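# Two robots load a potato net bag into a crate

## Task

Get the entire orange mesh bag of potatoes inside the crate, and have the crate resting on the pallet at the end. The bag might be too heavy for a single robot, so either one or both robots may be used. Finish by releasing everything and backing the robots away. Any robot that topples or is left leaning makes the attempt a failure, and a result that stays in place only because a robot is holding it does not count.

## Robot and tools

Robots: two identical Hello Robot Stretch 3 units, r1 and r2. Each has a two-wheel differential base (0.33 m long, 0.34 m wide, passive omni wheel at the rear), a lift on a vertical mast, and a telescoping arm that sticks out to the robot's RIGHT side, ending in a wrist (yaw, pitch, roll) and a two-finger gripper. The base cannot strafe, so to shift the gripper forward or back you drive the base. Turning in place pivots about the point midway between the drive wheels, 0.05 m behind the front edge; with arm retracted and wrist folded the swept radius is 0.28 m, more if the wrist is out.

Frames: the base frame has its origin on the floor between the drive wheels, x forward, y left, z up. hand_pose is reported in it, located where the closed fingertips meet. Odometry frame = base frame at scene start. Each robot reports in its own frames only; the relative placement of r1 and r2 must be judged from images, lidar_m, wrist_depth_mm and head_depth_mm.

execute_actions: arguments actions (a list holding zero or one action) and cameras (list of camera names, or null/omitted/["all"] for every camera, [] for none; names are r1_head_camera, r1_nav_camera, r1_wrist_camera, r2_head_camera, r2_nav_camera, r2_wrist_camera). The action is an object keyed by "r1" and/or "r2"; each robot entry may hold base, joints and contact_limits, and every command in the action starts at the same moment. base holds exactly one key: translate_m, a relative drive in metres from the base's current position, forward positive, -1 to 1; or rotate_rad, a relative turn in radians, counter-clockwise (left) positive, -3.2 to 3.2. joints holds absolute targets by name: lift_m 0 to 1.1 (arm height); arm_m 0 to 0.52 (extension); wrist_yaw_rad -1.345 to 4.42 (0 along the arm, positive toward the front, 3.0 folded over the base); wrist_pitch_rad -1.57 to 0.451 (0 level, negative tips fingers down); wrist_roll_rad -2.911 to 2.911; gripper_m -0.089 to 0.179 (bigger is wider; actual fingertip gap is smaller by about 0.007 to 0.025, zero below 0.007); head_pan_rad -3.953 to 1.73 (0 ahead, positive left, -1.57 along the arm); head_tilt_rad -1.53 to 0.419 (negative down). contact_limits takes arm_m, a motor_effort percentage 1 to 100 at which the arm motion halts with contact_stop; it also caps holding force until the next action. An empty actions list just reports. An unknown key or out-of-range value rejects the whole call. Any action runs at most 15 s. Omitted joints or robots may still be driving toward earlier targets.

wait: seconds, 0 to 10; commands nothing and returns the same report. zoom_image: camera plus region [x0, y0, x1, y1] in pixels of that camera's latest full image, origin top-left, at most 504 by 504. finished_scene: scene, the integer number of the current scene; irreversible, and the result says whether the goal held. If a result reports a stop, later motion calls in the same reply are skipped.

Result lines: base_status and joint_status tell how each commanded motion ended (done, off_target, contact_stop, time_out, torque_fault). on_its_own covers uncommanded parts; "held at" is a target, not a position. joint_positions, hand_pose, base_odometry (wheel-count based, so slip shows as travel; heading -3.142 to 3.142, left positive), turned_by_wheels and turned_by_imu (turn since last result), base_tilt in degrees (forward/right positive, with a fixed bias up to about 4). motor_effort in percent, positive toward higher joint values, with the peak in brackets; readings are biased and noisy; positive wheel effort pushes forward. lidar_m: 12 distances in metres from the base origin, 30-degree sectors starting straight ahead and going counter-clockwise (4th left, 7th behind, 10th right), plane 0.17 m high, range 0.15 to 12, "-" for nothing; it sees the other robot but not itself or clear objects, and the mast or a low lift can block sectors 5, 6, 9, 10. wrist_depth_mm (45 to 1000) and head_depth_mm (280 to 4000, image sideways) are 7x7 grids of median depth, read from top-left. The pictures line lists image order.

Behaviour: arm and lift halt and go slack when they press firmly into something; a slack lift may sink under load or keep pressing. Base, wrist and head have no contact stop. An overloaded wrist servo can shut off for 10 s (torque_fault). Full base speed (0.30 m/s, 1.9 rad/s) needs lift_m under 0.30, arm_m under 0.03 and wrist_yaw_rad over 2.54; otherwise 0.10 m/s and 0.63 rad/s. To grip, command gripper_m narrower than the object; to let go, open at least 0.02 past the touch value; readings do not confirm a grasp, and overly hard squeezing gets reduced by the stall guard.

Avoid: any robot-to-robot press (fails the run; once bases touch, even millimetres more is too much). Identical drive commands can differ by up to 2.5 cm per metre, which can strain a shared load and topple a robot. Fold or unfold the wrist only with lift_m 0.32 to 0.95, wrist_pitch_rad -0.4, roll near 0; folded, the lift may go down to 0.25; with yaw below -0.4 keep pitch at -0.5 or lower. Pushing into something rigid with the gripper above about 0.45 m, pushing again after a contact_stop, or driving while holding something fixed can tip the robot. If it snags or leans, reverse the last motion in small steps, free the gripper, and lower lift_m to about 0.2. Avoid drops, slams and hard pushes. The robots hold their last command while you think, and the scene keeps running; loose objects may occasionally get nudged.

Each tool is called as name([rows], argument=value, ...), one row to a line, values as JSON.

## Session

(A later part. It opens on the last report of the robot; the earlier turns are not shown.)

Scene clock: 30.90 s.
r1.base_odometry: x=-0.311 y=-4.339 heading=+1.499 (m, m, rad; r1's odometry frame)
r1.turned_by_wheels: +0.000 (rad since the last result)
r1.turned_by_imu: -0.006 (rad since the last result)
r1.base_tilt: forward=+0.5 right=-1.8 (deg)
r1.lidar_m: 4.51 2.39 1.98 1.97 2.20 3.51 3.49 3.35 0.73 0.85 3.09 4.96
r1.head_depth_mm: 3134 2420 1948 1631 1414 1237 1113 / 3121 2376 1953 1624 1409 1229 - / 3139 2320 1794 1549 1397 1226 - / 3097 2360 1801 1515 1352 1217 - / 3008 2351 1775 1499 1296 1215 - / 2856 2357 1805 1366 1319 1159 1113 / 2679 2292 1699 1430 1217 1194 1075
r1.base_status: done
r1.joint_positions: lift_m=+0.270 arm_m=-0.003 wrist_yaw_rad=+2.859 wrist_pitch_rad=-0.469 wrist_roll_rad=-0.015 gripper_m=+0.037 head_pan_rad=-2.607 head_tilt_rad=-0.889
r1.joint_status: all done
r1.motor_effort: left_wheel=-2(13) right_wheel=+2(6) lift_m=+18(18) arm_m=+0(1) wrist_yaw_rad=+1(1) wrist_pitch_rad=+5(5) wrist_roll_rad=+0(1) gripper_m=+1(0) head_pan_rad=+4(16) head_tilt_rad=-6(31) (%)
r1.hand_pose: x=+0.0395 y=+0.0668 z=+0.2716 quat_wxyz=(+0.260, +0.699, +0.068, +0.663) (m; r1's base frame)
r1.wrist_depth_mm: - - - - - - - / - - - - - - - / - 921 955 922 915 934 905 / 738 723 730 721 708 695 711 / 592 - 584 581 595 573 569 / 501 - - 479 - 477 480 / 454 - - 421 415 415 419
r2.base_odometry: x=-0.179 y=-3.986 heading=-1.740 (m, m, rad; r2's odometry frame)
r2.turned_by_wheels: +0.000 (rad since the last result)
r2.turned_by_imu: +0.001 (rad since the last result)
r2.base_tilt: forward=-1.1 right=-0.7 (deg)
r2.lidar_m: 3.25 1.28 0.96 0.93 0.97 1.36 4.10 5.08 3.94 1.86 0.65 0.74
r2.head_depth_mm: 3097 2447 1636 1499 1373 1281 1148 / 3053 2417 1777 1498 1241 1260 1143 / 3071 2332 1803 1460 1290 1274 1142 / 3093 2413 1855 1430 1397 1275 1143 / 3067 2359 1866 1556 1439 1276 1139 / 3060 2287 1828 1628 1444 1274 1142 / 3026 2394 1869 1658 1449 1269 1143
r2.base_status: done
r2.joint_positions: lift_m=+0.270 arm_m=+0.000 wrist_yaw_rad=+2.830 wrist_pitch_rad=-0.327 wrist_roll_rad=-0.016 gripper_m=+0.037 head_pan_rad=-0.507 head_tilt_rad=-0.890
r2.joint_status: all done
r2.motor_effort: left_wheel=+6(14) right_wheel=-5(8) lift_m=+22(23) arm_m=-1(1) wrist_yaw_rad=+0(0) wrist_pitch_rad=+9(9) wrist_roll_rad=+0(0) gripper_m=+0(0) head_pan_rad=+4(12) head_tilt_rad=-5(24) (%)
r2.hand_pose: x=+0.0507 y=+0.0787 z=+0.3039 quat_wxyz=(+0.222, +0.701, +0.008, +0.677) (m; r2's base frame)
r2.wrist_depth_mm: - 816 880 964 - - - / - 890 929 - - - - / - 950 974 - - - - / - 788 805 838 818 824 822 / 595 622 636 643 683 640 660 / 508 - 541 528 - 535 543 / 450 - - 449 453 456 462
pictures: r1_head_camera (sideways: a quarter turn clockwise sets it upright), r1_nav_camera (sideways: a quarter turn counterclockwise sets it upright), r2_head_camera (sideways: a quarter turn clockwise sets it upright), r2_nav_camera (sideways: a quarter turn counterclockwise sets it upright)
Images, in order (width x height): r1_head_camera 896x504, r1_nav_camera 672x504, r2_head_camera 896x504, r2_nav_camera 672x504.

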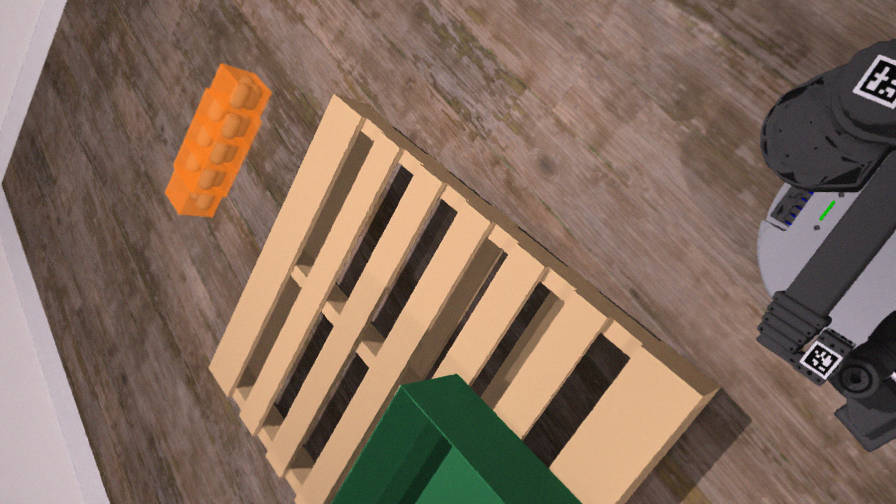

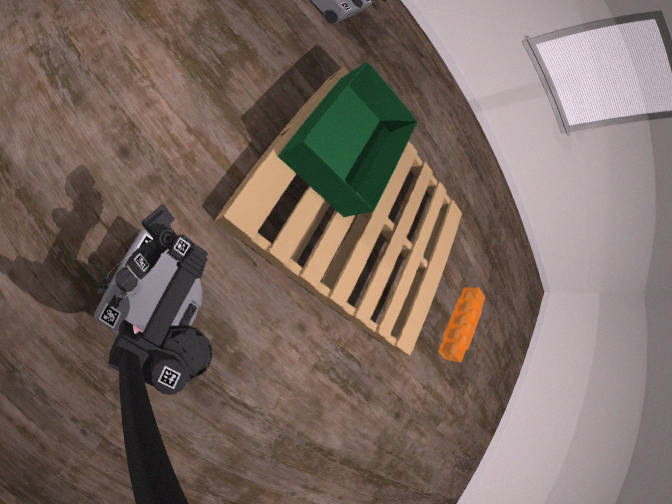

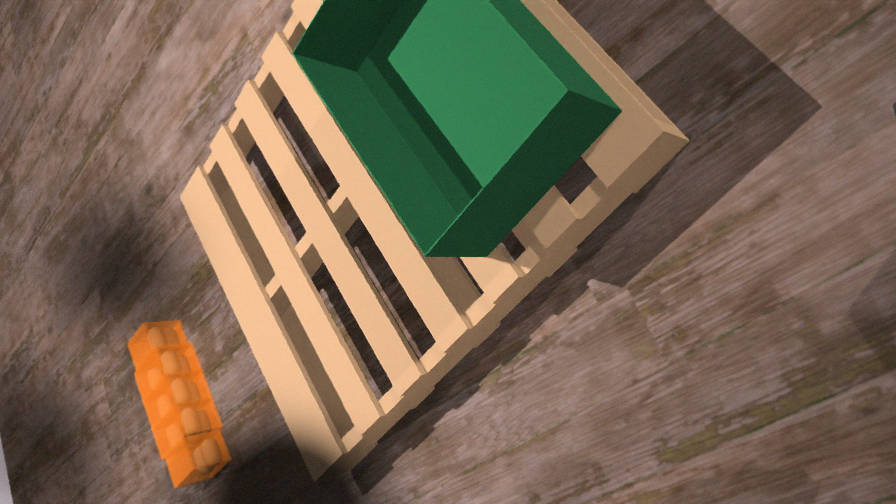

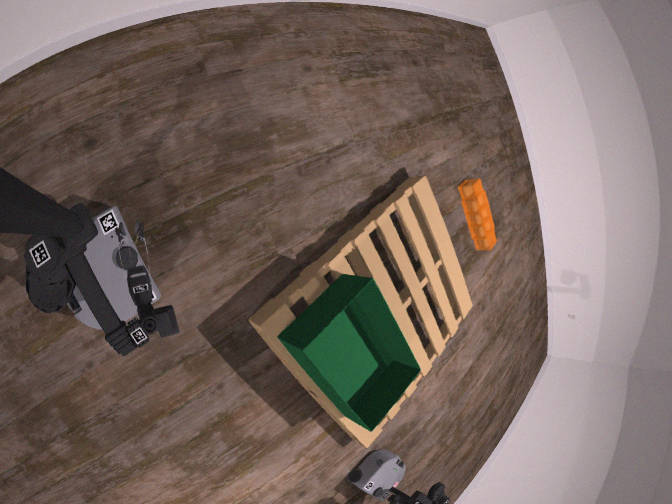

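execute_actions([
  {"r1": {"base": {"rotate_rad": 0.03}, "joints": {"head_pan_rad": -2.3, "head_tilt_rad": -1.0}}, "r2": {"base": {"rotate_rad": 0.02}, "joints": {"head_pan_rad": -0.8, "head_tilt_rad": -1.0}}},
], cameras=[])

execute_actions([
  {"r1": {"base": {"translate_m": -1.0}}, "r2": {"base": {"translate_m": 1.0}}},
], cameras=["r1_head_camera", "r1_nav_camera", "r2_head_camera", "r2_nav_camera"])

Scene clock: 32.93 s.
r1.base_odometry: x=-0.311 y=-4.339 heading=+1.529 (m, m, rad; r1's odometry frame)
r1.turned_by_wheels: +0.030 (rad since the last result)
r1.turned_by_imu: +0.030 (rad since the last result)
r1.base_tilt: forward=+0.5 right=-1.7 (deg)
r1.lidar_m: 4.23 2.34 1.97 1.97 2.23 3.51 3.47 3.29 0.73 0.98 3.13 5.16
r1.head_depth_mm: 2491 2076 1654 1469 1345 1210 1103 / 2506 1917 1631 1446 1342 1213 - / 2483 1930 1637 1415 1308 1226 - / 2446 1883 1482 1383 1279 1232 - / 2435 1999 1504 1326 1236 1219 1048 / 2416 1985 1535 1315 1315 1195 1073 / 2352 1989 1521 1455 1308 1179 1069
r1.base_status: done
r1.joint_positions: lift_m=+0.270 arm_m=-0.003 wrist_yaw_rad=+2.859 wrist_pitch_rad=-0.469 wrist_roll_rad=-0.015 gripper_m=+0.037 head_pan_rad=-2.307 head_tilt_rad=-0.987
r1.joint_status: all done
r1.motor_effort: left_wheel=-6(10) right_wheel=+5(8) lift_m=+18(18) arm_m=+0(1) wrist_yaw_rad=+1(0) wrist_pitch_rad=+5(5) wrist_roll_rad=+1(0) gripper_m=+0(0) head_pan_rad=+4(29) head_tilt_rad=-8(18) (%)
r1.hand_pose: x=+0.0395 y=+0.0668 z=+0.2716 quat_wxyz=(+0.260, +0.699, +0.068, +0.663) (m; r1's base frame)
r1.wrist_depth_mm: - - - - - - - / - - - - - - - / - 978 927 939 917 906 916 / 729 715 725 723 713 714 690 / 593 - 584 579 600 575 575 / 496 - - 489 - 477 477 / 454 - - 420 417 415 413
r2.base_odometry: x=-0.179 y=-3.986 heading=-1.720 (m, m, rad; r2's odometry frame)
r2.turned_by_wheels: +0.020 (rad since the last result)
r2.turned_by_imu: +0.020 (rad since the last result)
r2.base_tilt: forward=-1.2 right=-0.8 (deg)
r2.lidar_m: 3.04 1.26 0.96 0.93 0.98 1.39 4.48 5.06 3.91 1.87 0.65 0.75
r2.head_depth_mm: 2507 2075 1672 1560 1378 1243 1127 / 2485 2078 1538 1496 1382 1243 1134 / 2472 1885 1599 1391 1356 1236 - / 2448 1906 1559 1388 1315 1239 1137 / 2459 1941 1487 1339 1374 1229 1120 / 2479 1955 1631 1438 1358 1231 1122 / 2450 1875 1651 1484 1368 1229 1121
r2.base_status: done
r2.joint_positions: lift_m=+0.270 arm_m=+0.000 wrist_yaw_rad=+2.830 wrist_pitch_rad=-0.327 wrist_roll_rad=-0.016 gripper_m=+0.037 head_pan_rad=-0.793 head_tilt_rad=-0.987
r2.joint_status: all done
r2.motor_effort: left_wheel=+3(7) right_wheel=-3(5) lift_m=+23(22) arm_m=-1(1) wrist_yaw_rad=+0(0) wrist_pitch_rad=+9(9) wrist_roll_rad=+0(0) gripper_m=+1(0) head_pan_rad=-6(35) head_tilt_rad=-6(15) (%)
r2.hand_pose: x=+0.0507 y=+0.0787 z=+0.3039 quat_wxyz=(+0.222, +0.701, +0.008, +0.677) (m; r2's base frame)
r2.wrist_depth_mm: - 830 860 922 988 - - / - 888 950 - - - - / - 983 970 - - - - / - 798 810 814 843 819 821 / 592 625 634 638 680 651 659 / 517 - 547 534 - 542 532 / 457 - - 450 448 455 453
pictures: none
No camera images: the call's "cameras" was empty. Leave "cameras" out to get every camera's image.

Scene clock: 38.03 s.
r1.base_odometry: x=-0.354 y=-5.338 heading=+1.528 (m, m, rad; r1's odometry frame)
r1.turned_by_wheels: +0.000 (rad since the last result)
r1.turned_by_imu: -0.006 (rad since the last result)
r1.base_tilt: forward=+0.4 right=-1.6 (deg)
r1.lidar_m: 4.75 2.60 2.19 2.18 2.46 2.53 2.53 2.85 2.57 1.69 0.77 0.98
r1.head_depth_mm: 2511 2065 1755 1524 1340 1202 1101 / 2474 2050 1738 1510 1337 1218 - / 2462 2056 1659 1508 1337 1225 - / 2436 2018 1725 1506 1232 1228 - / 2382 2016 1715 1354 1257 1195 1050 / 2327 1995 1665 1390 1242 1130 1077 / 2258 1991 1595 1366 1205 1114 1071
r1.base_status: done
r1.joint_positions: lift_m=+0.270 arm_m=-0.003 wrist_yaw_rad=+2.859 wrist_pitch_rad=-0.469 wrist_roll_rad=-0.015 gripper_m=+0.037 head_pan_rad=-2.307 head_tilt_rad=-0.988
r1.joint_status: not commanded
r1.motor_effort: left_wheel=-5(16) right_wheel=+4(8) lift_m=+18(18) arm_m=-1(0) wrist_yaw_rad=+1(1) wrist_pitch_rad=+5(6) wrist_roll_rad=+0(1) gripper_m=+0(0) head_pan_rad=+3(4) head_tilt_rad=-7(7) (%)
r1.hand_pose: x=+0.0395 y=+0.0668 z=+0.2716 quat_wxyz=(+0.260, +0.699, +0.068, +0.663) (m; r1's base frame)
r1.wrist_depth_mm: - - - - - - - / - - - - - - - / - 965 902 922 944 909 938 / 728 731 733 718 714 697 702 / 589 - 593 572 595 573 568 / 498 - - 494 - 483 481 / 454 - - 424 421 414 417
r2.base_odometry: x=-0.327 y=-4.975 heading=-1.720 (m, m, rad; r2's odometry frame)
r2.turned_by_wheels: +0.000 (rad since the last result)
r2.turned_by_imu: +0.001 (rad since the last result)
r2.base_tilt: forward=-0.9 right=-0.9 (deg)
r2.lidar_m: 2.89 1.19 0.90 0.88 0.92 1.32 4.23 0.76 0.58 0.89 3.92 2.97
r2.head_depth_mm: 2487 2079 1658 1425 1329 1131 1128 / 2493 2062 1667 1448 1301 1181 1141 / 2446 2077 1767 1472 1291 1205 - / 2483 2053 1762 1386 1277 1231 1142 / 2422 2056 1748 1541 1308 1232 1126 / 2440 2050 1676 1539 1367 1230 1119 / 2450 2041 1756 1530 1357 1231 1123
r2.base_status: done
r2.joint_positions: lift_m=+0.270 arm_m=+0.000 wrist_yaw_rad=+2.830 wrist_pitch_rad=-0.327 wrist_roll_rad=-0.016 gripper_m=+0.037 head_pan_rad=-0.793 head_tilt_rad=-0.988
r2.joint_status: not commanded
r2.motor_effort: left_wheel=+3(12) right_wheel=-3(6) lift_m=+23(23) arm_m=-1(1) wrist_yaw_rad=+0(0) wrist_pitch_rad=+9(9) wrist_roll_rad=+0(0) gripper_m=+0(0) head_pan_rad=-4(6) head_tilt_rad=-6(6) (%)
r2.hand_pose: x=+0.0507 y=+0.0787 z=+0.3039 quat_wxyz=(+0.222, +0.701, +0.008, +0.677) (m; r2's base frame)
r2.wrist_depth_mm: - 763 823 918 976 - - / - 855 916 962 - - - / - 905 946 - - - - / - 806 794 808 822 836 818 / 605 625 628 646 675 663 652 / 511 - 540 534 - 535 535 / 450 - - 450 453 451 456
pictures: r1_head_camera (sideways: a quarter turn clockwise sets it upright), r1_nav_camera (sideways: a quarter turn counterclockwise sets it upright), r2_head_camera (sideways: a quarter turn clockwise sets it upright), r2_nav_camera (sideways: a quarter turn counterclockwise sets it upright)
Images, in order (width x height): r1_head_camera 896x504, r1_nav_camera 672x504, r2_head_camera 896x504, r2_nav_camera 672x504.

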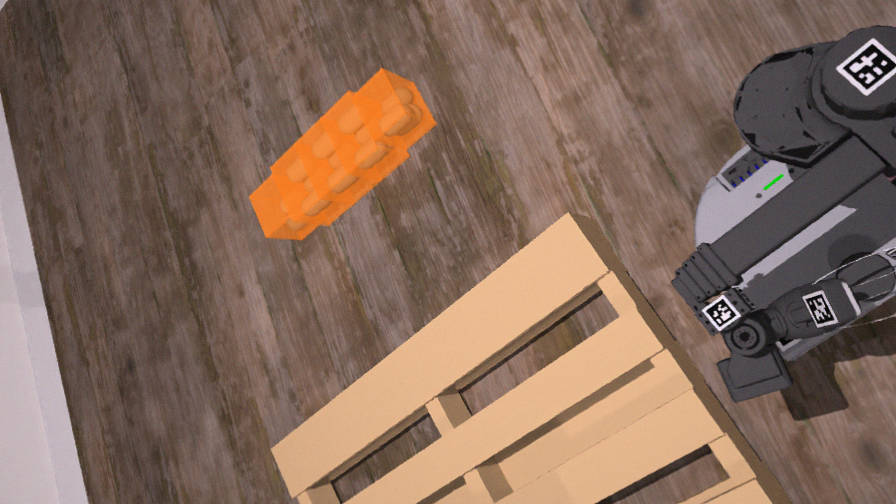

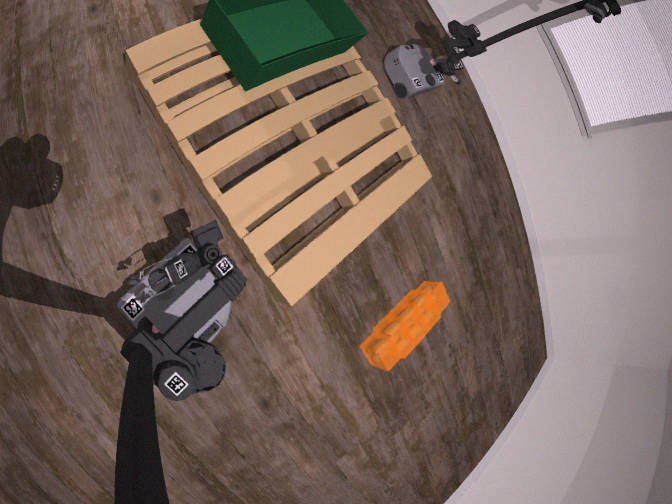

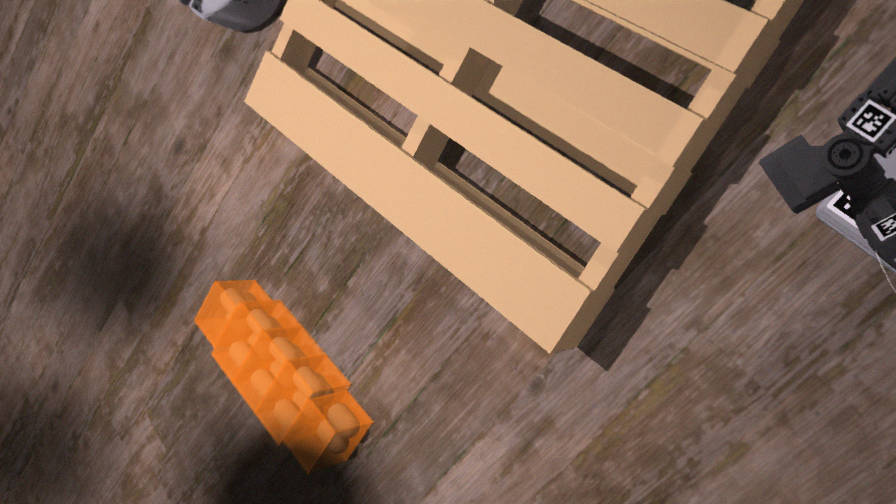

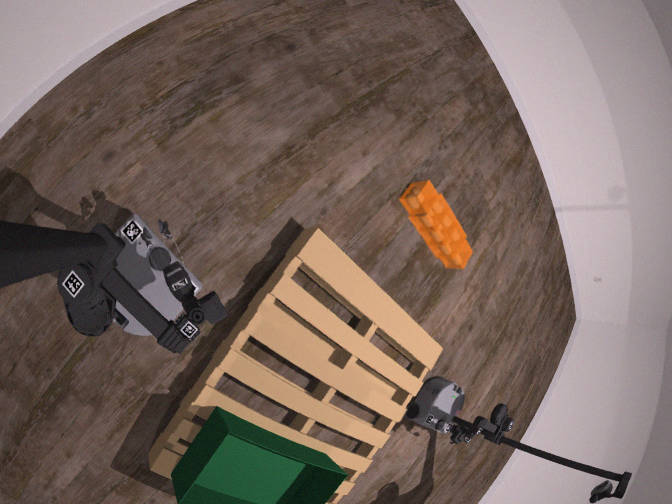

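execute_actions([
  {"r1": {"base": {"translate_m": -0.865}, "joints": {"head_pan_rad": -1.2, "head_tilt_rad": -1.0}}, "r2": {"base": {"translate_m": 1.0}, "joints": {"head_pan_rad": -1.9, "head_tilt_rad": -1.0}}},
], cameras=[])

execute_actions([
  {"r1": {"base": {"rotate_rad": -0.04}, "joints": {"lift_m": 0.42, "wrist_pitch_rad": -0.4}}, "r2": {"base": {"rotate_rad": 0.11}, "joints": {"lift_m": 0.42, "wrist_pitch_rad": -0.4}}},
], cameras=[])

execute_actions([
  {"r1": {"joints": {"wrist_yaw_rad": 0.0, "arm_m": 0.1}}, "r2": {"base": {"translate_m": 0.06}, "joints": {"wrist_yaw_rad": 0.0, "arm_m": 0.1}}},
])

Scene clock: 43.70 s.
r1.base_odometry: x=-0.390 y=-6.202 heading=+1.528 (m, m, rad; r1's odometry frame)
r1.turned_by_wheels: +0.000 (rad since the last result)
r1.turned_by_imu: -0.005 (rad since the last result)
r1.base_tilt: forward=+0.5 right=-1.7 (deg)
r1.lidar_m: 5.19 2.83 2.37 2.36 2.02 1.69 1.69 1.89 2.40 1.53 1.73 1.42
r1.head_depth_mm: 2147 1848 1666 1527 1343 1203 1091 / 2295 2049 1714 1510 1293 1201 1095 / 2396 2059 1726 1512 1294 1213 - / 2461 2031 1656 1504 1324 1206 - / 2421 2021 1617 1436 1318 1184 1091 / 2442 2011 1575 1365 1288 1181 1070 / 2418 1799 1569 1405 1270 1176 1072
r1.base_status: done
r1.joint_positions: lift_m=+0.270 arm_m=-0.003 wrist_yaw_rad=+2.859 wrist_pitch_rad=-0.469 wrist_roll_rad=-0.015 gripper_m=+0.037 head_pan_rad=-1.207 head_tilt_rad=-0.988
r1.joint_status: all done
r1.motor_effort: left_wheel=-4(15) right_wheel=+4(8) lift_m=+18(18) arm_m=+0(0) wrist_yaw_rad=+1(1) wrist_pitch_rad=+5(5) wrist_roll_rad=+0(0) gripper_m=+0(0) head_pan_rad=+3(47) head_tilt_rad=-7(9) (%)
r1.hand_pose: x=+0.0395 y=+0.0668 z=+0.2716 quat_wxyz=(+0.260, +0.699, +0.068, +0.663) (m; r1's base frame)
r1.wrist_depth_mm: - - - - - - - / - - - - - - - / - 923 947 938 923 938 897 / 728 726 710 708 709 709 697 / 595 - 584 588 596 573 568 / 497 - - 490 - 478 473 / 447 - - 425 421 414 418
r2.base_odometry: x=-0.476 y=-5.963 heading=-1.720 (m, m, rad; r2's odometry frame)
r2.turned_by_wheels: +0.000 (rad since the last result)
r2.turned_by_imu: +0.001 (rad since the last result)
r2.base_tilt: forward=-1.2 right=-0.8 (deg)
r2.lidar_m: 1.90 1.13 0.85 0.83 0.87 1.24 3.99 1.37 4.01 1.54 2.58 1.95
r2.head_depth_mm: 2485 1966 1653 1466 1313 1242 1147 / 2478 1950 1637 1427 1316 1233 1159 / 2470 2071 1660 1471 1371 1237 - / 2493 2053 1616 1537 1370 1247 - / 2446 2064 1721 1542 1373 1231 1095 / 2447 2036 1750 1539 1332 1233 1122 / 2452 2047 1747 1442 1341 1227 1118
r2.base_status: done
r2.joint_positions: lift_m=+0.270 arm_m=+0.000 wrist_yaw_rad=+2.830 wrist_pitch_rad=-0.327 wrist_roll_rad=-0.016 gripper_m=+0.037 head_pan_rad=-1.893 head_tilt_rad=-0.988
r2.joint_status: all done
r2.motor_effort: left_wheel=+3(12) right_wheel=-3(7) lift_m=+23(23) arm_m=-1(1) wrist_yaw_rad=+0(0) wrist_pitch_rad=+9(9) wrist_roll_rad=+0(0) gripper_m=+0(0) head_pan_rad=-5(57) head_tilt_rad=-6(5) (%)
r2.hand_pose: x=+0.0507 y=+0.0787 z=+0.3038 quat_wxyz=(+0.222, +0.701, +0.008, +0.677) (m; r2's base frame)
r2.wrist_depth_mm: - 754 785 840 920 969 - / - 789 858 914 974 - - / - 861 898 969 - - - / - 807 806 830 836 830 865 / 596 637 630 649 698 652 647 / 515 - 549 524 - 536 541 / 450 - - 450 449 458 450
pictures: none
No camera images: the call's "cameras" was empty. Leave "cameras" out to get every camera's image.

Scene clock: 45.90 s.
r1.base_odometry: x=-0.390 y=-6.202 heading=+1.488 (m, m, rad; r1's odometry frame)
r1.turned_by_wheels: -0.040 (rad since the last result)
r1.turned_by_imu: -0.040 (rad since the last result)
r1.base_tilt: forward=+0.4 right=-1.6 (deg)
r1.lidar_m: 5.63 2.91 2.38 2.36 2.08 1.70 1.68 1.86 2.40 1.54 2.62 1.42
r1.head_depth_mm: 2142 1765 1669 1516 1350 1201 1089 / 2260 2055 1707 1464 1300 1218 - / 2323 2021 1732 1496 1292 1233 - / 2426 2027 1668 1500 1323 1202 - / 2446 2017 1595 1465 1326 1188 1092 / 2411 2008 1607 1369 1296 1183 1074 / 2413 1872 1573 1383 1254 1176 1072
r1.base_status: done
r1.joint_positions: lift_m=+0.420 arm_m=-0.003 wrist_yaw_rad=+2.859 wrist_pitch_rad=-0.420 wrist_roll_rad=-0.015 gripper_m=+0.037 head_pan_rad=-1.207 head_tilt_rad=-0.988
r1.joint_status: all done
r1.motor_effort: left_wheel=+0(5) right_wheel=-1(2) lift_m=+27(26) arm_m=-1(0) wrist_yaw_rad=+1(1) wrist_pitch_rad=+6(9) wrist_roll_rad=+0(0) gripper_m=+0(1) head_pan_rad=+3(4) head_tilt_rad=-7(7) (%)
r1.hand_pose: x=+0.0413 y=+0.0730 z=+0.4319 quat_wxyz=(+0.243, +0.700, +0.051, +0.669) (m; r1's base frame)
r1.wrist_depth_mm: - - - - - - - / - - - - - - - / - - - - - - - / - - - - - - - / 892 - 890 860 895 857 853 / 734 - 727 728 - 705 710 / 618 606 593 615 612 594 601
r2.base_odometry: x=-0.476 y=-5.963 heading=-1.610 (m, m, rad; r2's odometry frame)
r2.turned_by_wheels: +0.110 (rad since the last result)
r2.turned_by_imu: +0.109 (rad since the last result)
r2.base_tilt: forward=-1.1 right=-0.8 (deg)
r2.lidar_m: 1.90 1.03 0.84 0.83 0.91 1.42 1.43 1.37 3.94 1.54 2.37 1.92
r2.head_depth_mm: 2476 1933 1642 1472 1275 1236 1144 / 2468 2069 1639 1427 1353 1236 1164 / 2449 2060 1636 1521 1372 1254 - / 2450 2053 1707 1539 1378 1274 - / 2436 2068 1763 1539 1375 1252 1104 / 2455 2056 1759 1480 1334 1232 1121 / 2453 2043 1710 1503 1362 1226 1119
r2.base_status: done
r2.joint_positions: lift_m=+0.420 arm_m=+0.000 wrist_yaw_rad=+2.830 wrist_pitch_rad=-0.414 wrist_roll_rad=-0.016 gripper_m=+0.037 head_pan_rad=-1.893 head_tilt_rad=-0.988
r2.joint_status: all done
r2.motor_effort: left_wheel=-7(8) right_wheel=+5(7) lift_m=+30(31) arm_m=-1(1) wrist_yaw_rad=+0(0) wrist_pitch_rad=+8(8) wrist_roll_rad=+0(0) gripper_m=+0(0) head_pan_rad=-5(5) head_tilt_rad=-6(5) (%)
r2.hand_pose: x=+0.0476 y=+0.0692 z=+0.4335 quat_wxyz=(+0.251, +0.700, +0.038, +0.667) (m; r2's base frame)
r2.wrist_depth_mm: - 776 797 850 882 912 934 / - 831 869 909 952 - - / - 943 964 999 - - - / - 919 986 988 985 936 998 / 768 - 768 785 804 801 819 / 654 - 660 658 - 665 690 / 564 573 571 588 583 579 584
pictures: none
No camera images: the call's "cameras" was empty. Leave "cameras" out to get every camera's image.

Scene clock: 48.33 s.
r1.base_odometry: x=-0.390 y=-6.202 heading=+1.488 (m, m, rad; r1's odometry frame)
r1.turned_by_wheels: +0.000 (rad since the last result)
r1.turned_by_imu: +0.000 (rad since the last result)
r1.base_tilt: forward=+0.3 right=-1.6 (deg)
r1.lidar_m: 5.71 2.91 2.38 2.36 2.07 1.70 1.68 1.86 2.40 1.54 2.62 1.42
r1.head_depth_mm: 2180 2062 1659 1526 1345 1205 1086 / 2284 2042 1718 1461 1324 - 1073 / 2342 2046 1732 1506 1296 1174 - / 2420 2021 1652 1492 1327 1190 - / 2423 1997 1582 1464 1329 1184 1082 / 2447 2001 1609 1361 1298 1193 1068 / 2414 1887 1573 1391 1249 1173 1071
r1.base_status: not commanded
r1.joint_positions: lift_m=+0.420 arm_m=+0.100 wrist_yaw_rad=+0.003 wrist_pitch_rad=-0.420 wrist_roll_rad=-0.015 gripper_m=+0.037 head_pan_rad=-1.207 head_tilt_rad=-0.988
r1.joint_status: all done
r1.motor_effort: left_wheel=+0(0) right_wheel=+0(0) lift_m=+27(27) arm_m=+4(8) wrist_yaw_rad=-3(5) wrist_pitch_rad=+7(6) wrist_roll_rad=+0(1) gripper_m=+0(1) head_pan_rad=+3(3) head_tilt_rad=-7(7) (%)
r1.hand_pose: x=-0.0208 y=-0.4688 z=+0.4319 quat_wxyz=(+0.697, +0.150, -0.686, -0.146) (m; r1's base frame)
r1.wrist_depth_mm: - - - - - - - / - - - - - - - / - - - - - - - / 901 946 - - - - - / 711 849 862 845 886 858 849 / 644 714 721 652 - 702 698 / 607 620 592 545 585 607 592
r2.base_odometry: x=-0.478 y=-6.023 heading=-1.610 (m, m, rad; r2's odometry frame)
r2.turned_by_wheels: +0.000 (rad since the last result)
r2.turned_by_imu: +0.000 (rad since the last result)
r2.base_tilt: forward=-0.9 right=-0.8 (deg)
r2.lidar_m: 1.84 1.02 0.83 0.82 0.90 1.41 1.43 1.43 3.96 1.54 2.29 1.86
r2.head_depth_mm: 2448 1896 1630 1456 1306 1242 1147 / 2451 2055 1654 1446 1380 1233 1161 / 2485 2053 1667 1542 1369 1250 - / 2479 2064 1764 1538 1398 1201 - / 2449 2036 1758 1542 1388 1201 1134 / 2427 2043 1762 1459 1342 1223 1130 / 2424 1705 1699 1537 1365 1223 1119
r2.base_status: done
r2.joint_positions: lift_m=+0.420 arm_m=+0.100 wrist_yaw_rad=+0.003 wrist_pitch_rad=-0.414 wrist_roll_rad=-0.016 gripper_m=+0.037 head_pan_rad=-1.893 head_tilt_rad=-0.988
r2.joint_status: all done
r2.motor_effort: left_wheel=-8(11) right_wheel=+6(10) lift_m=+30(30) arm_m=+2(1) wrist_yaw_rad=-3(3) wrist_pitch_rad=+8(8) wrist_roll_rad=+0(0) gripper_m=+0(0) head_pan_rad=-6(5) head_tilt_rad=-5(5) (%)
r2.hand_pose: x=-0.0208 y=-0.4696 z=+0.4334 quat_wxyz=(+0.698, +0.148, -0.686, -0.143) (m; r2's base frame)
r2.wrist_depth_mm: - - - - - - - / - - - - - - - / - - - - - - 997 / 941 965 984 906 991 - 795 / 761 791 785 704 794 794 730 / 643 655 675 614 - 681 660 / 566 566 572 544 567 579 581
pictures: r1_head_camera (sideways: a quarter turn clockwise sets it upright), r1_nav_camera (sideways: a quarter turn counterclockwise sets it upright), r1_wrist_camera, r2_head_camera (sideways: a quarter turn clockwise sets it upright), r2_nav_camera (sideways: a quarter turn counterclockwise sets it upright), r2_wrist_camera
Images, in order (width x height): r1_head_camera 896x504, r1_nav_camera 672x504, r1_wrist_camera 644x364, r2_head_camera 896x504, r2_nav_camera 672x504, r2_wrist_camera 644x364.

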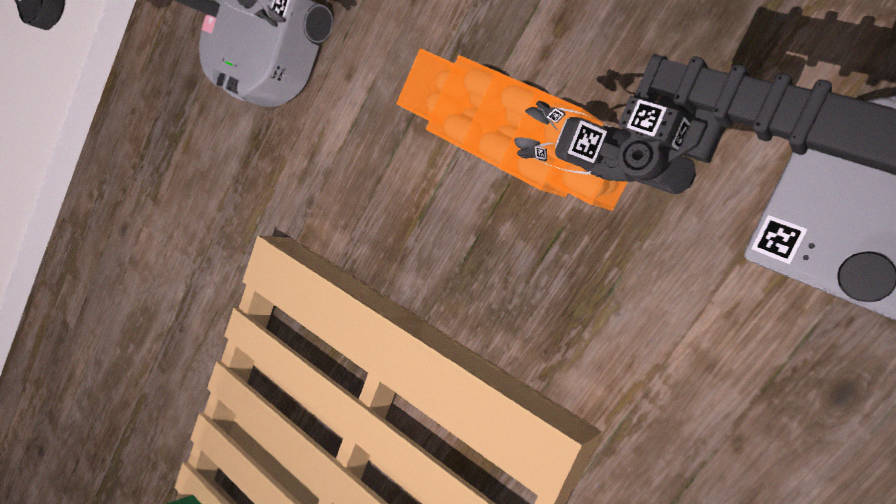

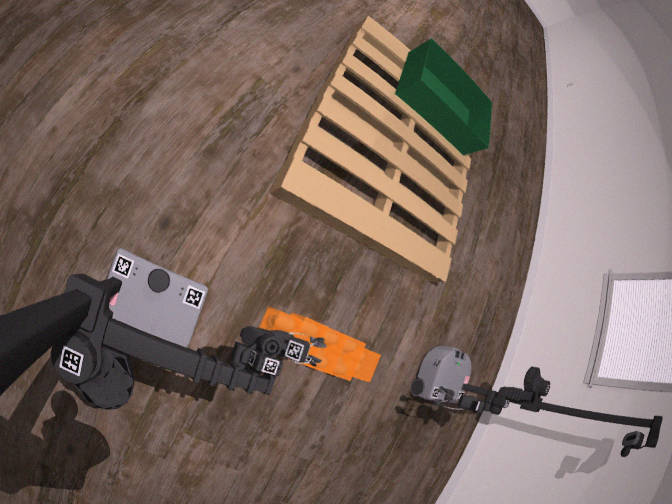

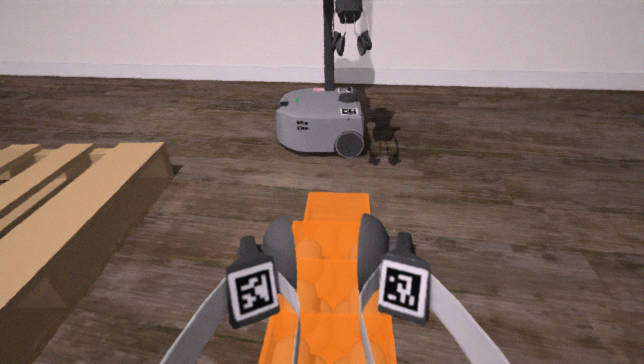

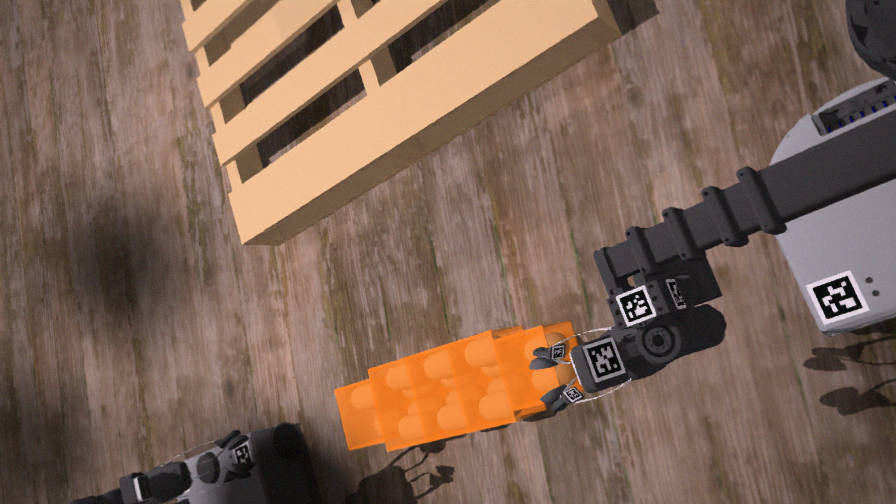

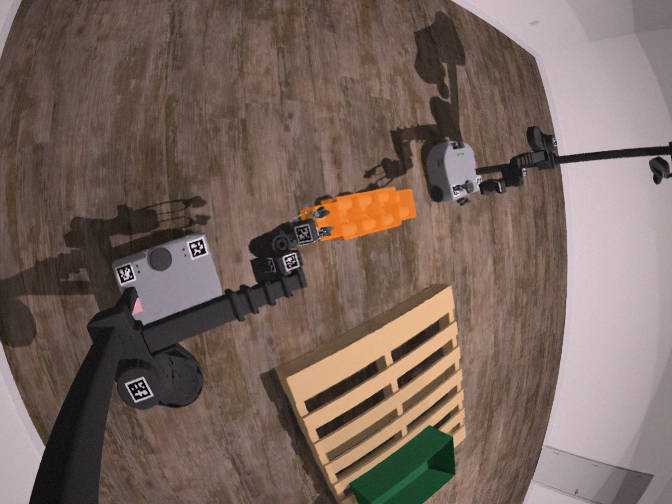

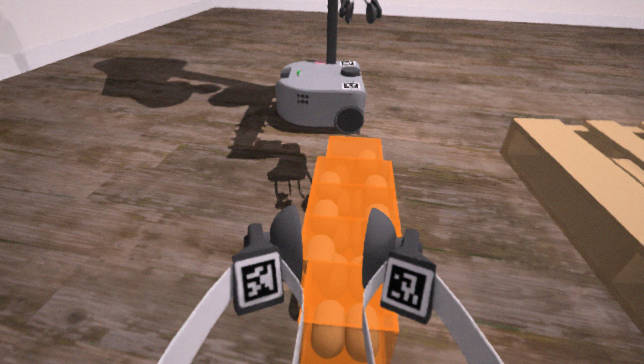

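execute_actions([
  {"r1": {"base": {"rotate_rad": -0.035}, "joints": {"wrist_pitch_rad": -1.46, "arm_m": 0.338, "gripper_m": 0.179, "lift_m": 0.33, "head_pan_rad": -1.57, "head_tilt_rad": -0.9}}, "r2": {"base": {"rotate_rad": -0.016}, "joints": {"wrist_pitch_rad": -1.46, "arm_m": 0.49, "gripper_m": 0.179, "lift_m": 0.33, "head_pan_rad": -1.5, "head_tilt_rad": -0.9}}},
], cameras=["r1_head_camera", "r1_wrist_camera", "r2_head_camera", "r2_wrist_camera"])

Scene clock: 53.70 s.
r1.base_odometry: x=-0.390 y=-6.202 heading=+1.453 (m, m, rad; r1's odometry frame)
r1.turned_by_wheels: -0.035 (rad since the last result)
r1.turned_by_imu: -0.035 (rad since the last result)
r1.base_tilt: forward=+0.4 right=-1.6 (deg)
r1.lidar_m: 6.13 2.98 2.39 2.36 2.13 1.70 1.69 1.83 2.41 1.54 2.59 1.42
r1.head_depth_mm: 2056 2266 1906 1628 1395 1232 1093 / 2083 2300 1898 1601 1388 1226 1110 / 2109 2311 1861 1607 1359 1220 - / 1557 1853 1260 1558 1293 1216 1129 / 2202 2314 1830 1589 1381 1214 1084 / 2263 2291 1871 1575 1369 1206 1081 / 2281 2271 1869 1484 1336 1197 1080
r1.base_status: done
r1.joint_positions: lift_m=+0.330 arm_m=+0.338 wrist_yaw_rad=+0.001 wrist_pitch_rad=-1.457 wrist_roll_rad=-0.015 gripper_m=+0.179 head_pan_rad=-1.563 head_tilt_rad=-0.902
r1.joint_status: all done
r1.motor_effort: left_wheel=+4(7) right_wheel=-4(6) lift_m=+17(25) arm_m=+4(3) wrist_yaw_rad=-1(2) wrist_pitch_rad=-1(7) wrist_roll_rad=+0(0) gripper_m=+1(93) head_pan_rad=-4(33) head_tilt_rad=+2(16) (%)
r1.hand_pose: x=-0.0216 y=-0.4879 z=+0.2117 quat_wxyz=(+0.532, +0.474, -0.523, -0.467) (m; r1's base frame)
r1.wrist_depth_mm: 379 372 321 319 376 377 374 / 375 372 270 317 375 375 380 / 374 373 316 320 379 376 378 / 377 379 280 327 380 378 379 / 378 382 271 328 377 377 384 / 376 378 387 381 382 387 387 / - 379 383 383 384 380 389
r2.base_odometry: x=-0.478 y=-6.023 heading=-1.627 (m, m, rad; r2's odometry frame)
r2.turned_by_wheels: -0.016 (rad since the last result)
r2.turned_by_imu: -0.015 (rad since the last result)
r2.base_tilt: forward=-1.2 right=-0.7 (deg)
r2.lidar_m: 1.84 1.03 0.83 0.82 0.89 1.38 1.53 1.42 3.97 1.55 2.33 1.87
r2.head_depth_mm: 3042 2361 1944 1622 1434 1274 1142 / 3032 2371 1947 1657 1436 1269 1140 / 2943 2354 1928 1682 1413 1275 1140 / 2745 1942 1745 1677 1379 1267 1150 / 2854 2288 1851 1641 1429 1272 1133 / 2970 2349 1923 1643 1432 1261 1134 / 2947 2305 1940 1640 1421 1263 1131
r2.base_status: done
r2.joint_positions: lift_m=+0.330 arm_m=+0.490 wrist_yaw_rad=+0.002 wrist_pitch_rad=-1.455 wrist_roll_rad=-0.016 gripper_m=+0.179 head_pan_rad=-1.507 head_tilt_rad=-0.903
r2.joint_status: all done
r2.motor_effort: left_wheel=-5(8) right_wheel=+4(5) lift_m=+23(28) arm_m=+2(2) wrist_yaw_rad=-2(2) wrist_pitch_rad=-2(7) wrist_roll_rad=+0(0) gripper_m=+1(84) head_pan_rad=+4(44) head_tilt_rad=+1(5) (%)
r2.hand_pose: x=-0.0216 y=-0.6403 z=+0.2116 quat_wxyz=(+0.533, +0.475, -0.523, -0.466) (m; r2's base frame)
r2.wrist_depth_mm: 364 361 360 259 300 353 350 / 373 366 362 265 264 354 355 / 374 375 369 366 360 365 359 / 385 376 374 321 366 372 369 / 390 385 377 381 380 378 373 / 389 394 389 387 386 379 378 / 400 396 395 392 392 397 381
pictures: r1_head_camera (sideways: a quarter turn clockwise sets it upright), r1_wrist_camera, r2_head_camera (sideways: a quarter turn clockwise sets it upright), r2_wrist_camera
Images, in order (width x height): r1_head_camera 896x504, r1_wrist_camera 644x364, r2_head_camera 896x504, r2_wrist_camera 644x364.

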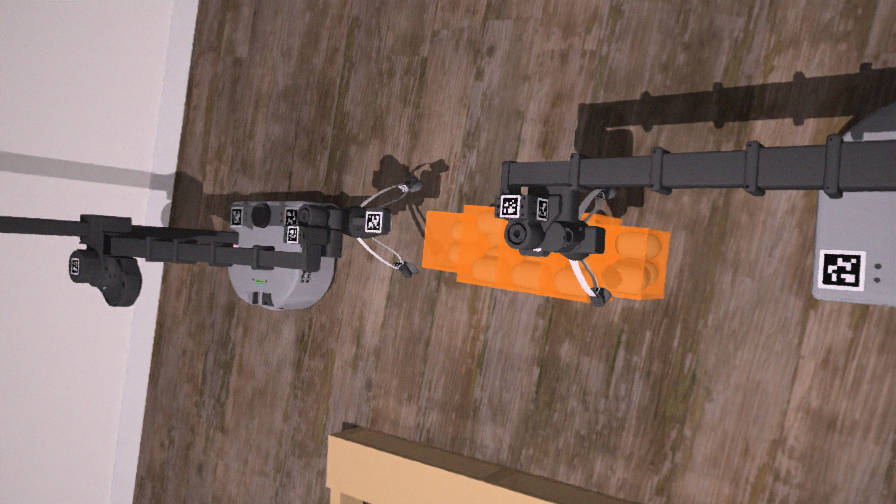

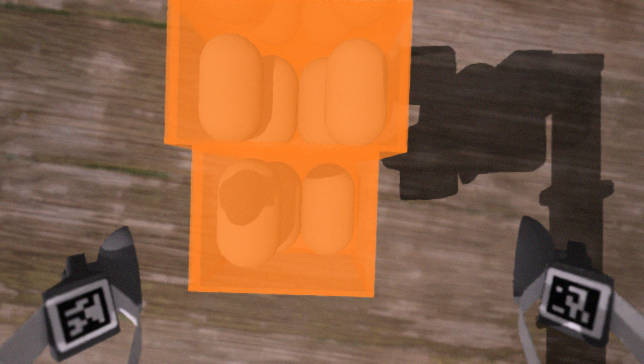

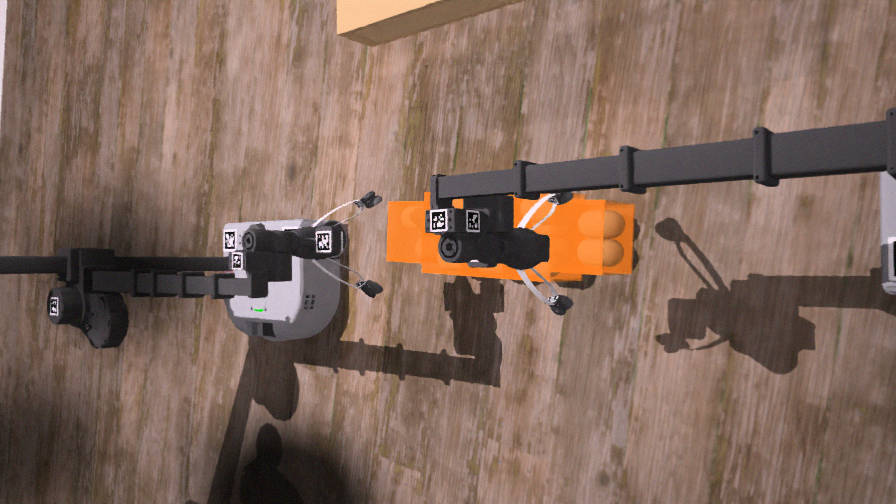

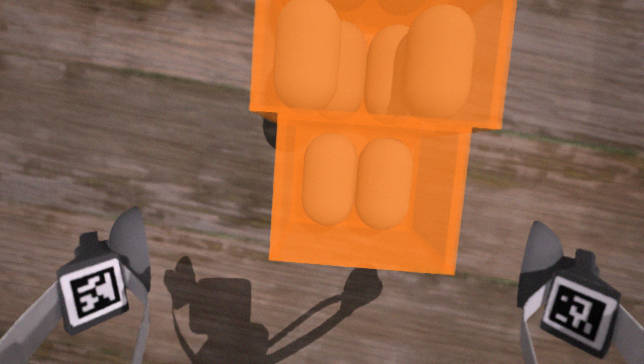

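execute_actions([
  {"r1": {"base": {"translate_m": 0.03}, "joints": {"wrist_yaw_rad": -0.06, "lift_m": 0.26}}, "r2": {"base": {"translate_m": -0.025}, "joints": {"wrist_yaw_rad": -0.04, "wrist_pitch_rad": -1.41, "lift_m": 0.26}}},
], cameras=["r1_head_camera", "r1_wrist_camera", "r2_head_camera", "r2_wrist_camera"])

Scene clock: 55.67 s.
r1.base_odometry: x=-0.387 y=-6.172 heading=+1.454 (m, m, rad; r1's odometry frame)
r1.turned_by_wheels: +0.000 (rad since the last result)
r1.turned_by_imu: +0.000 (rad since the last result)
r1.base_tilt: forward=+0.4 right=-1.6 (deg)
r1.lidar_m: 6.15 2.98 2.39 2.36 2.17 1.73 1.72 1.86 2.41 0.93 2.60 1.39
r1.head_depth_mm: 2031 2280 1928 1623 1397 1228 1099 / 2079 2275 1921 1608 1399 1228 1111 / 2117 2319 1843 1607 1382 1230 - / 2079 1804 1727 1559 1317 1219 1122 / 2207 2312 1840 1597 1378 1210 1084 / 2260 2278 1871 1586 1370 1207 1077 / 2306 2273 1861 1482 1320 1203 1076
r1.base_status: done
r1.joint_positions: lift_m=+0.260 arm_m=+0.338 wrist_yaw_rad=-0.057 wrist_pitch_rad=-1.457 wrist_roll_rad=-0.015 gripper_m=+0.179 head_pan_rad=-1.563 head_tilt_rad=-0.902
r1.joint_status: all done
r1.motor_effort: left_wheel=+5(10) right_wheel=-4(7) lift_m=+18(19) arm_m=+4(4) wrist_yaw_rad=-3(2) wrist_pitch_rad=-1(2) wrist_roll_rad=+1(0) gripper_m=+0(0) head_pan_rad=-4(4) head_tilt_rad=+2(1) (%)
r1.hand_pose: x=-0.0219 y=-0.4879 z=+0.1417 quat_wxyz=(+0.518, +0.459, -0.537, -0.482) (m; r1's base frame)
r1.wrist_depth_mm: 300 303 198 262 199 305 304 / 305 305 200 247 200 305 307 / 309 303 307 260 307 309 310 / 306 306 306 251 308 305 307 / 308 307 207 246 313 309 312 / 307 307 309 313 310 310 306 / - 306 310 308 309 312 309
r2.base_odometry: x=-0.477 y=-5.998 heading=-1.627 (m, m, rad; r2's odometry frame)
r2.turned_by_wheels: +0.000 (rad since the last result)
r2.turned_by_imu: +0.000 (rad since the last result)
r2.base_tilt: forward=-1.3 right=-0.7 (deg)
r2.lidar_m: 1.87 1.04 0.83 0.82 0.90 1.38 1.53 1.41 3.98 1.07 2.34 1.88
r2.head_depth_mm: 3050 2361 1951 1603 1435 1275 1148 / 3028 2334 1936 1658 1443 1277 1140 / 2974 2325 1951 1673 1446 1272 1137 / 2888 1900 1755 1567 1359 1260 1149 / 2977 2253 1832 1644 1433 1270 1141 / 2981 2343 1929 1636 1428 1280 1140 / 2978 2318 1920 1630 1427 1260 1132
r2.base_status: done
r2.joint_positions: lift_m=+0.260 arm_m=+0.490 wrist_yaw_rad=-0.037 wrist_pitch_rad=-1.414 wrist_roll_rad=-0.016 gripper_m=+0.179 head_pan_rad=-1.507 head_tilt_rad=-0.903
r2.joint_status: all done
r2.motor_effort: left_wheel=-5(12) right_wheel=+3(6) lift_m=+23(23) arm_m=+2(2) wrist_yaw_rad=-2(3) wrist_pitch_rad=+2(3) wrist_roll_rad=+0(0) gripper_m=+1(0) head_pan_rad=+3(4) head_tilt_rad=+0(1) (%)
r2.hand_pose: x=-0.0222 y=-0.6509 z=+0.1420 quat_wxyz=(+0.534, +0.453, -0.541, -0.466) (m; r2's base frame)
r2.wrist_depth_mm: 299 299 191 240 188 291 290 / 305 299 196 238 192 292 291 / 307 301 304 266 295 298 292 / 310 305 304 246 300 298 298 / 312 308 307 244 306 303 300 / - 311 311 311 309 306 303 / 318 315 312 314 310 307 307
pictures: r1_head_camera (sideways: a quarter turn clockwise sets it upright), r1_wrist_camera, r2_head_camera (sideways: a quarter turn clockwise sets it upright), r2_wrist_camera
Images, in order (width x height): r1_head_camera 896x504, r1_wrist_camera 644x364, r2_head_camera 896x504, r2_wrist_camera 644x364.

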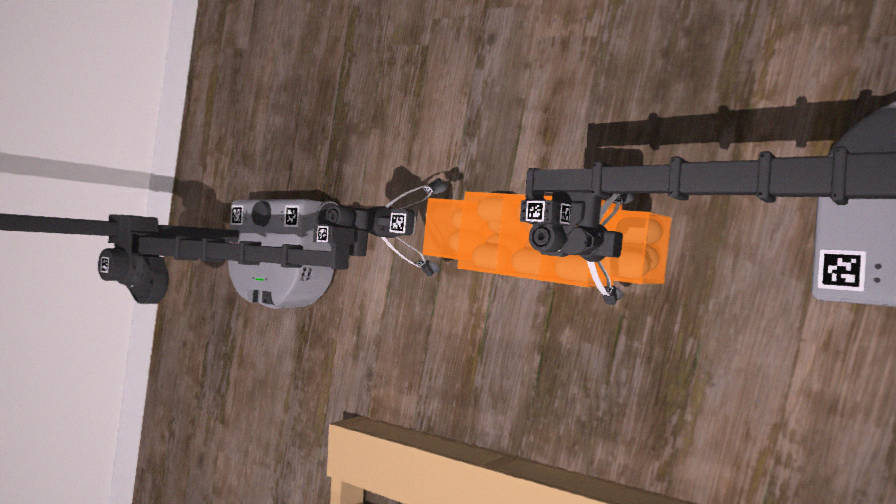

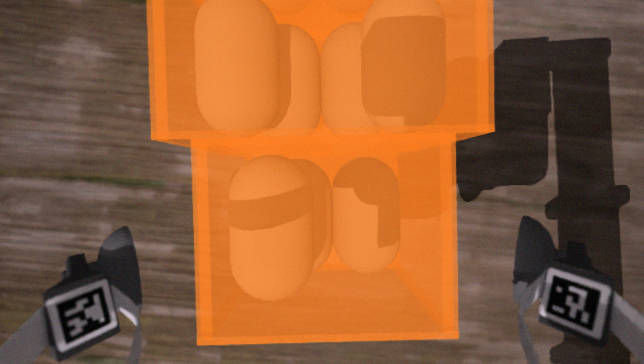

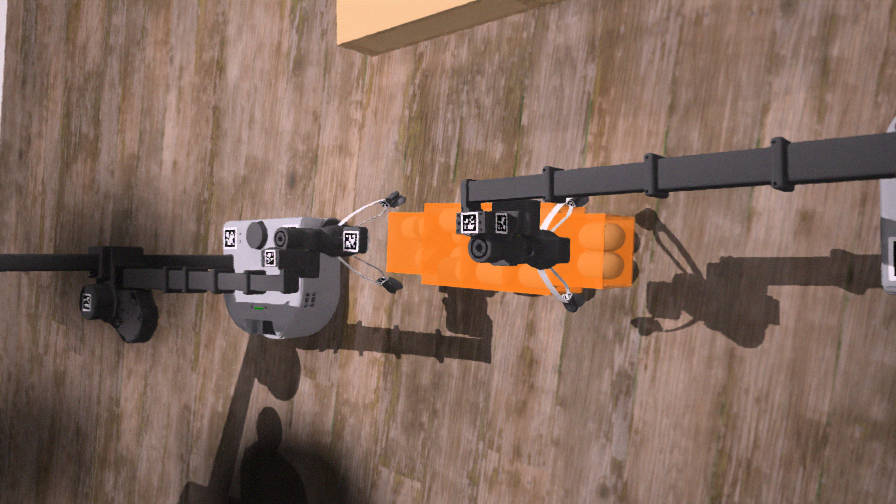

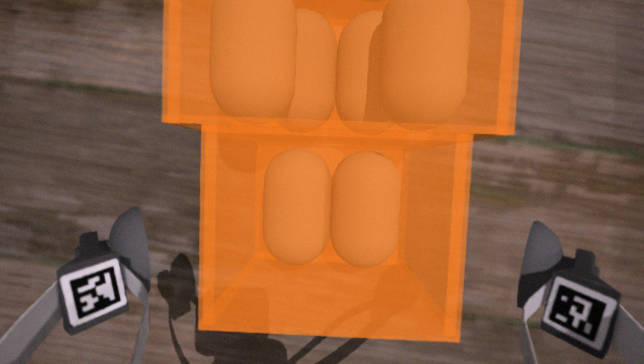

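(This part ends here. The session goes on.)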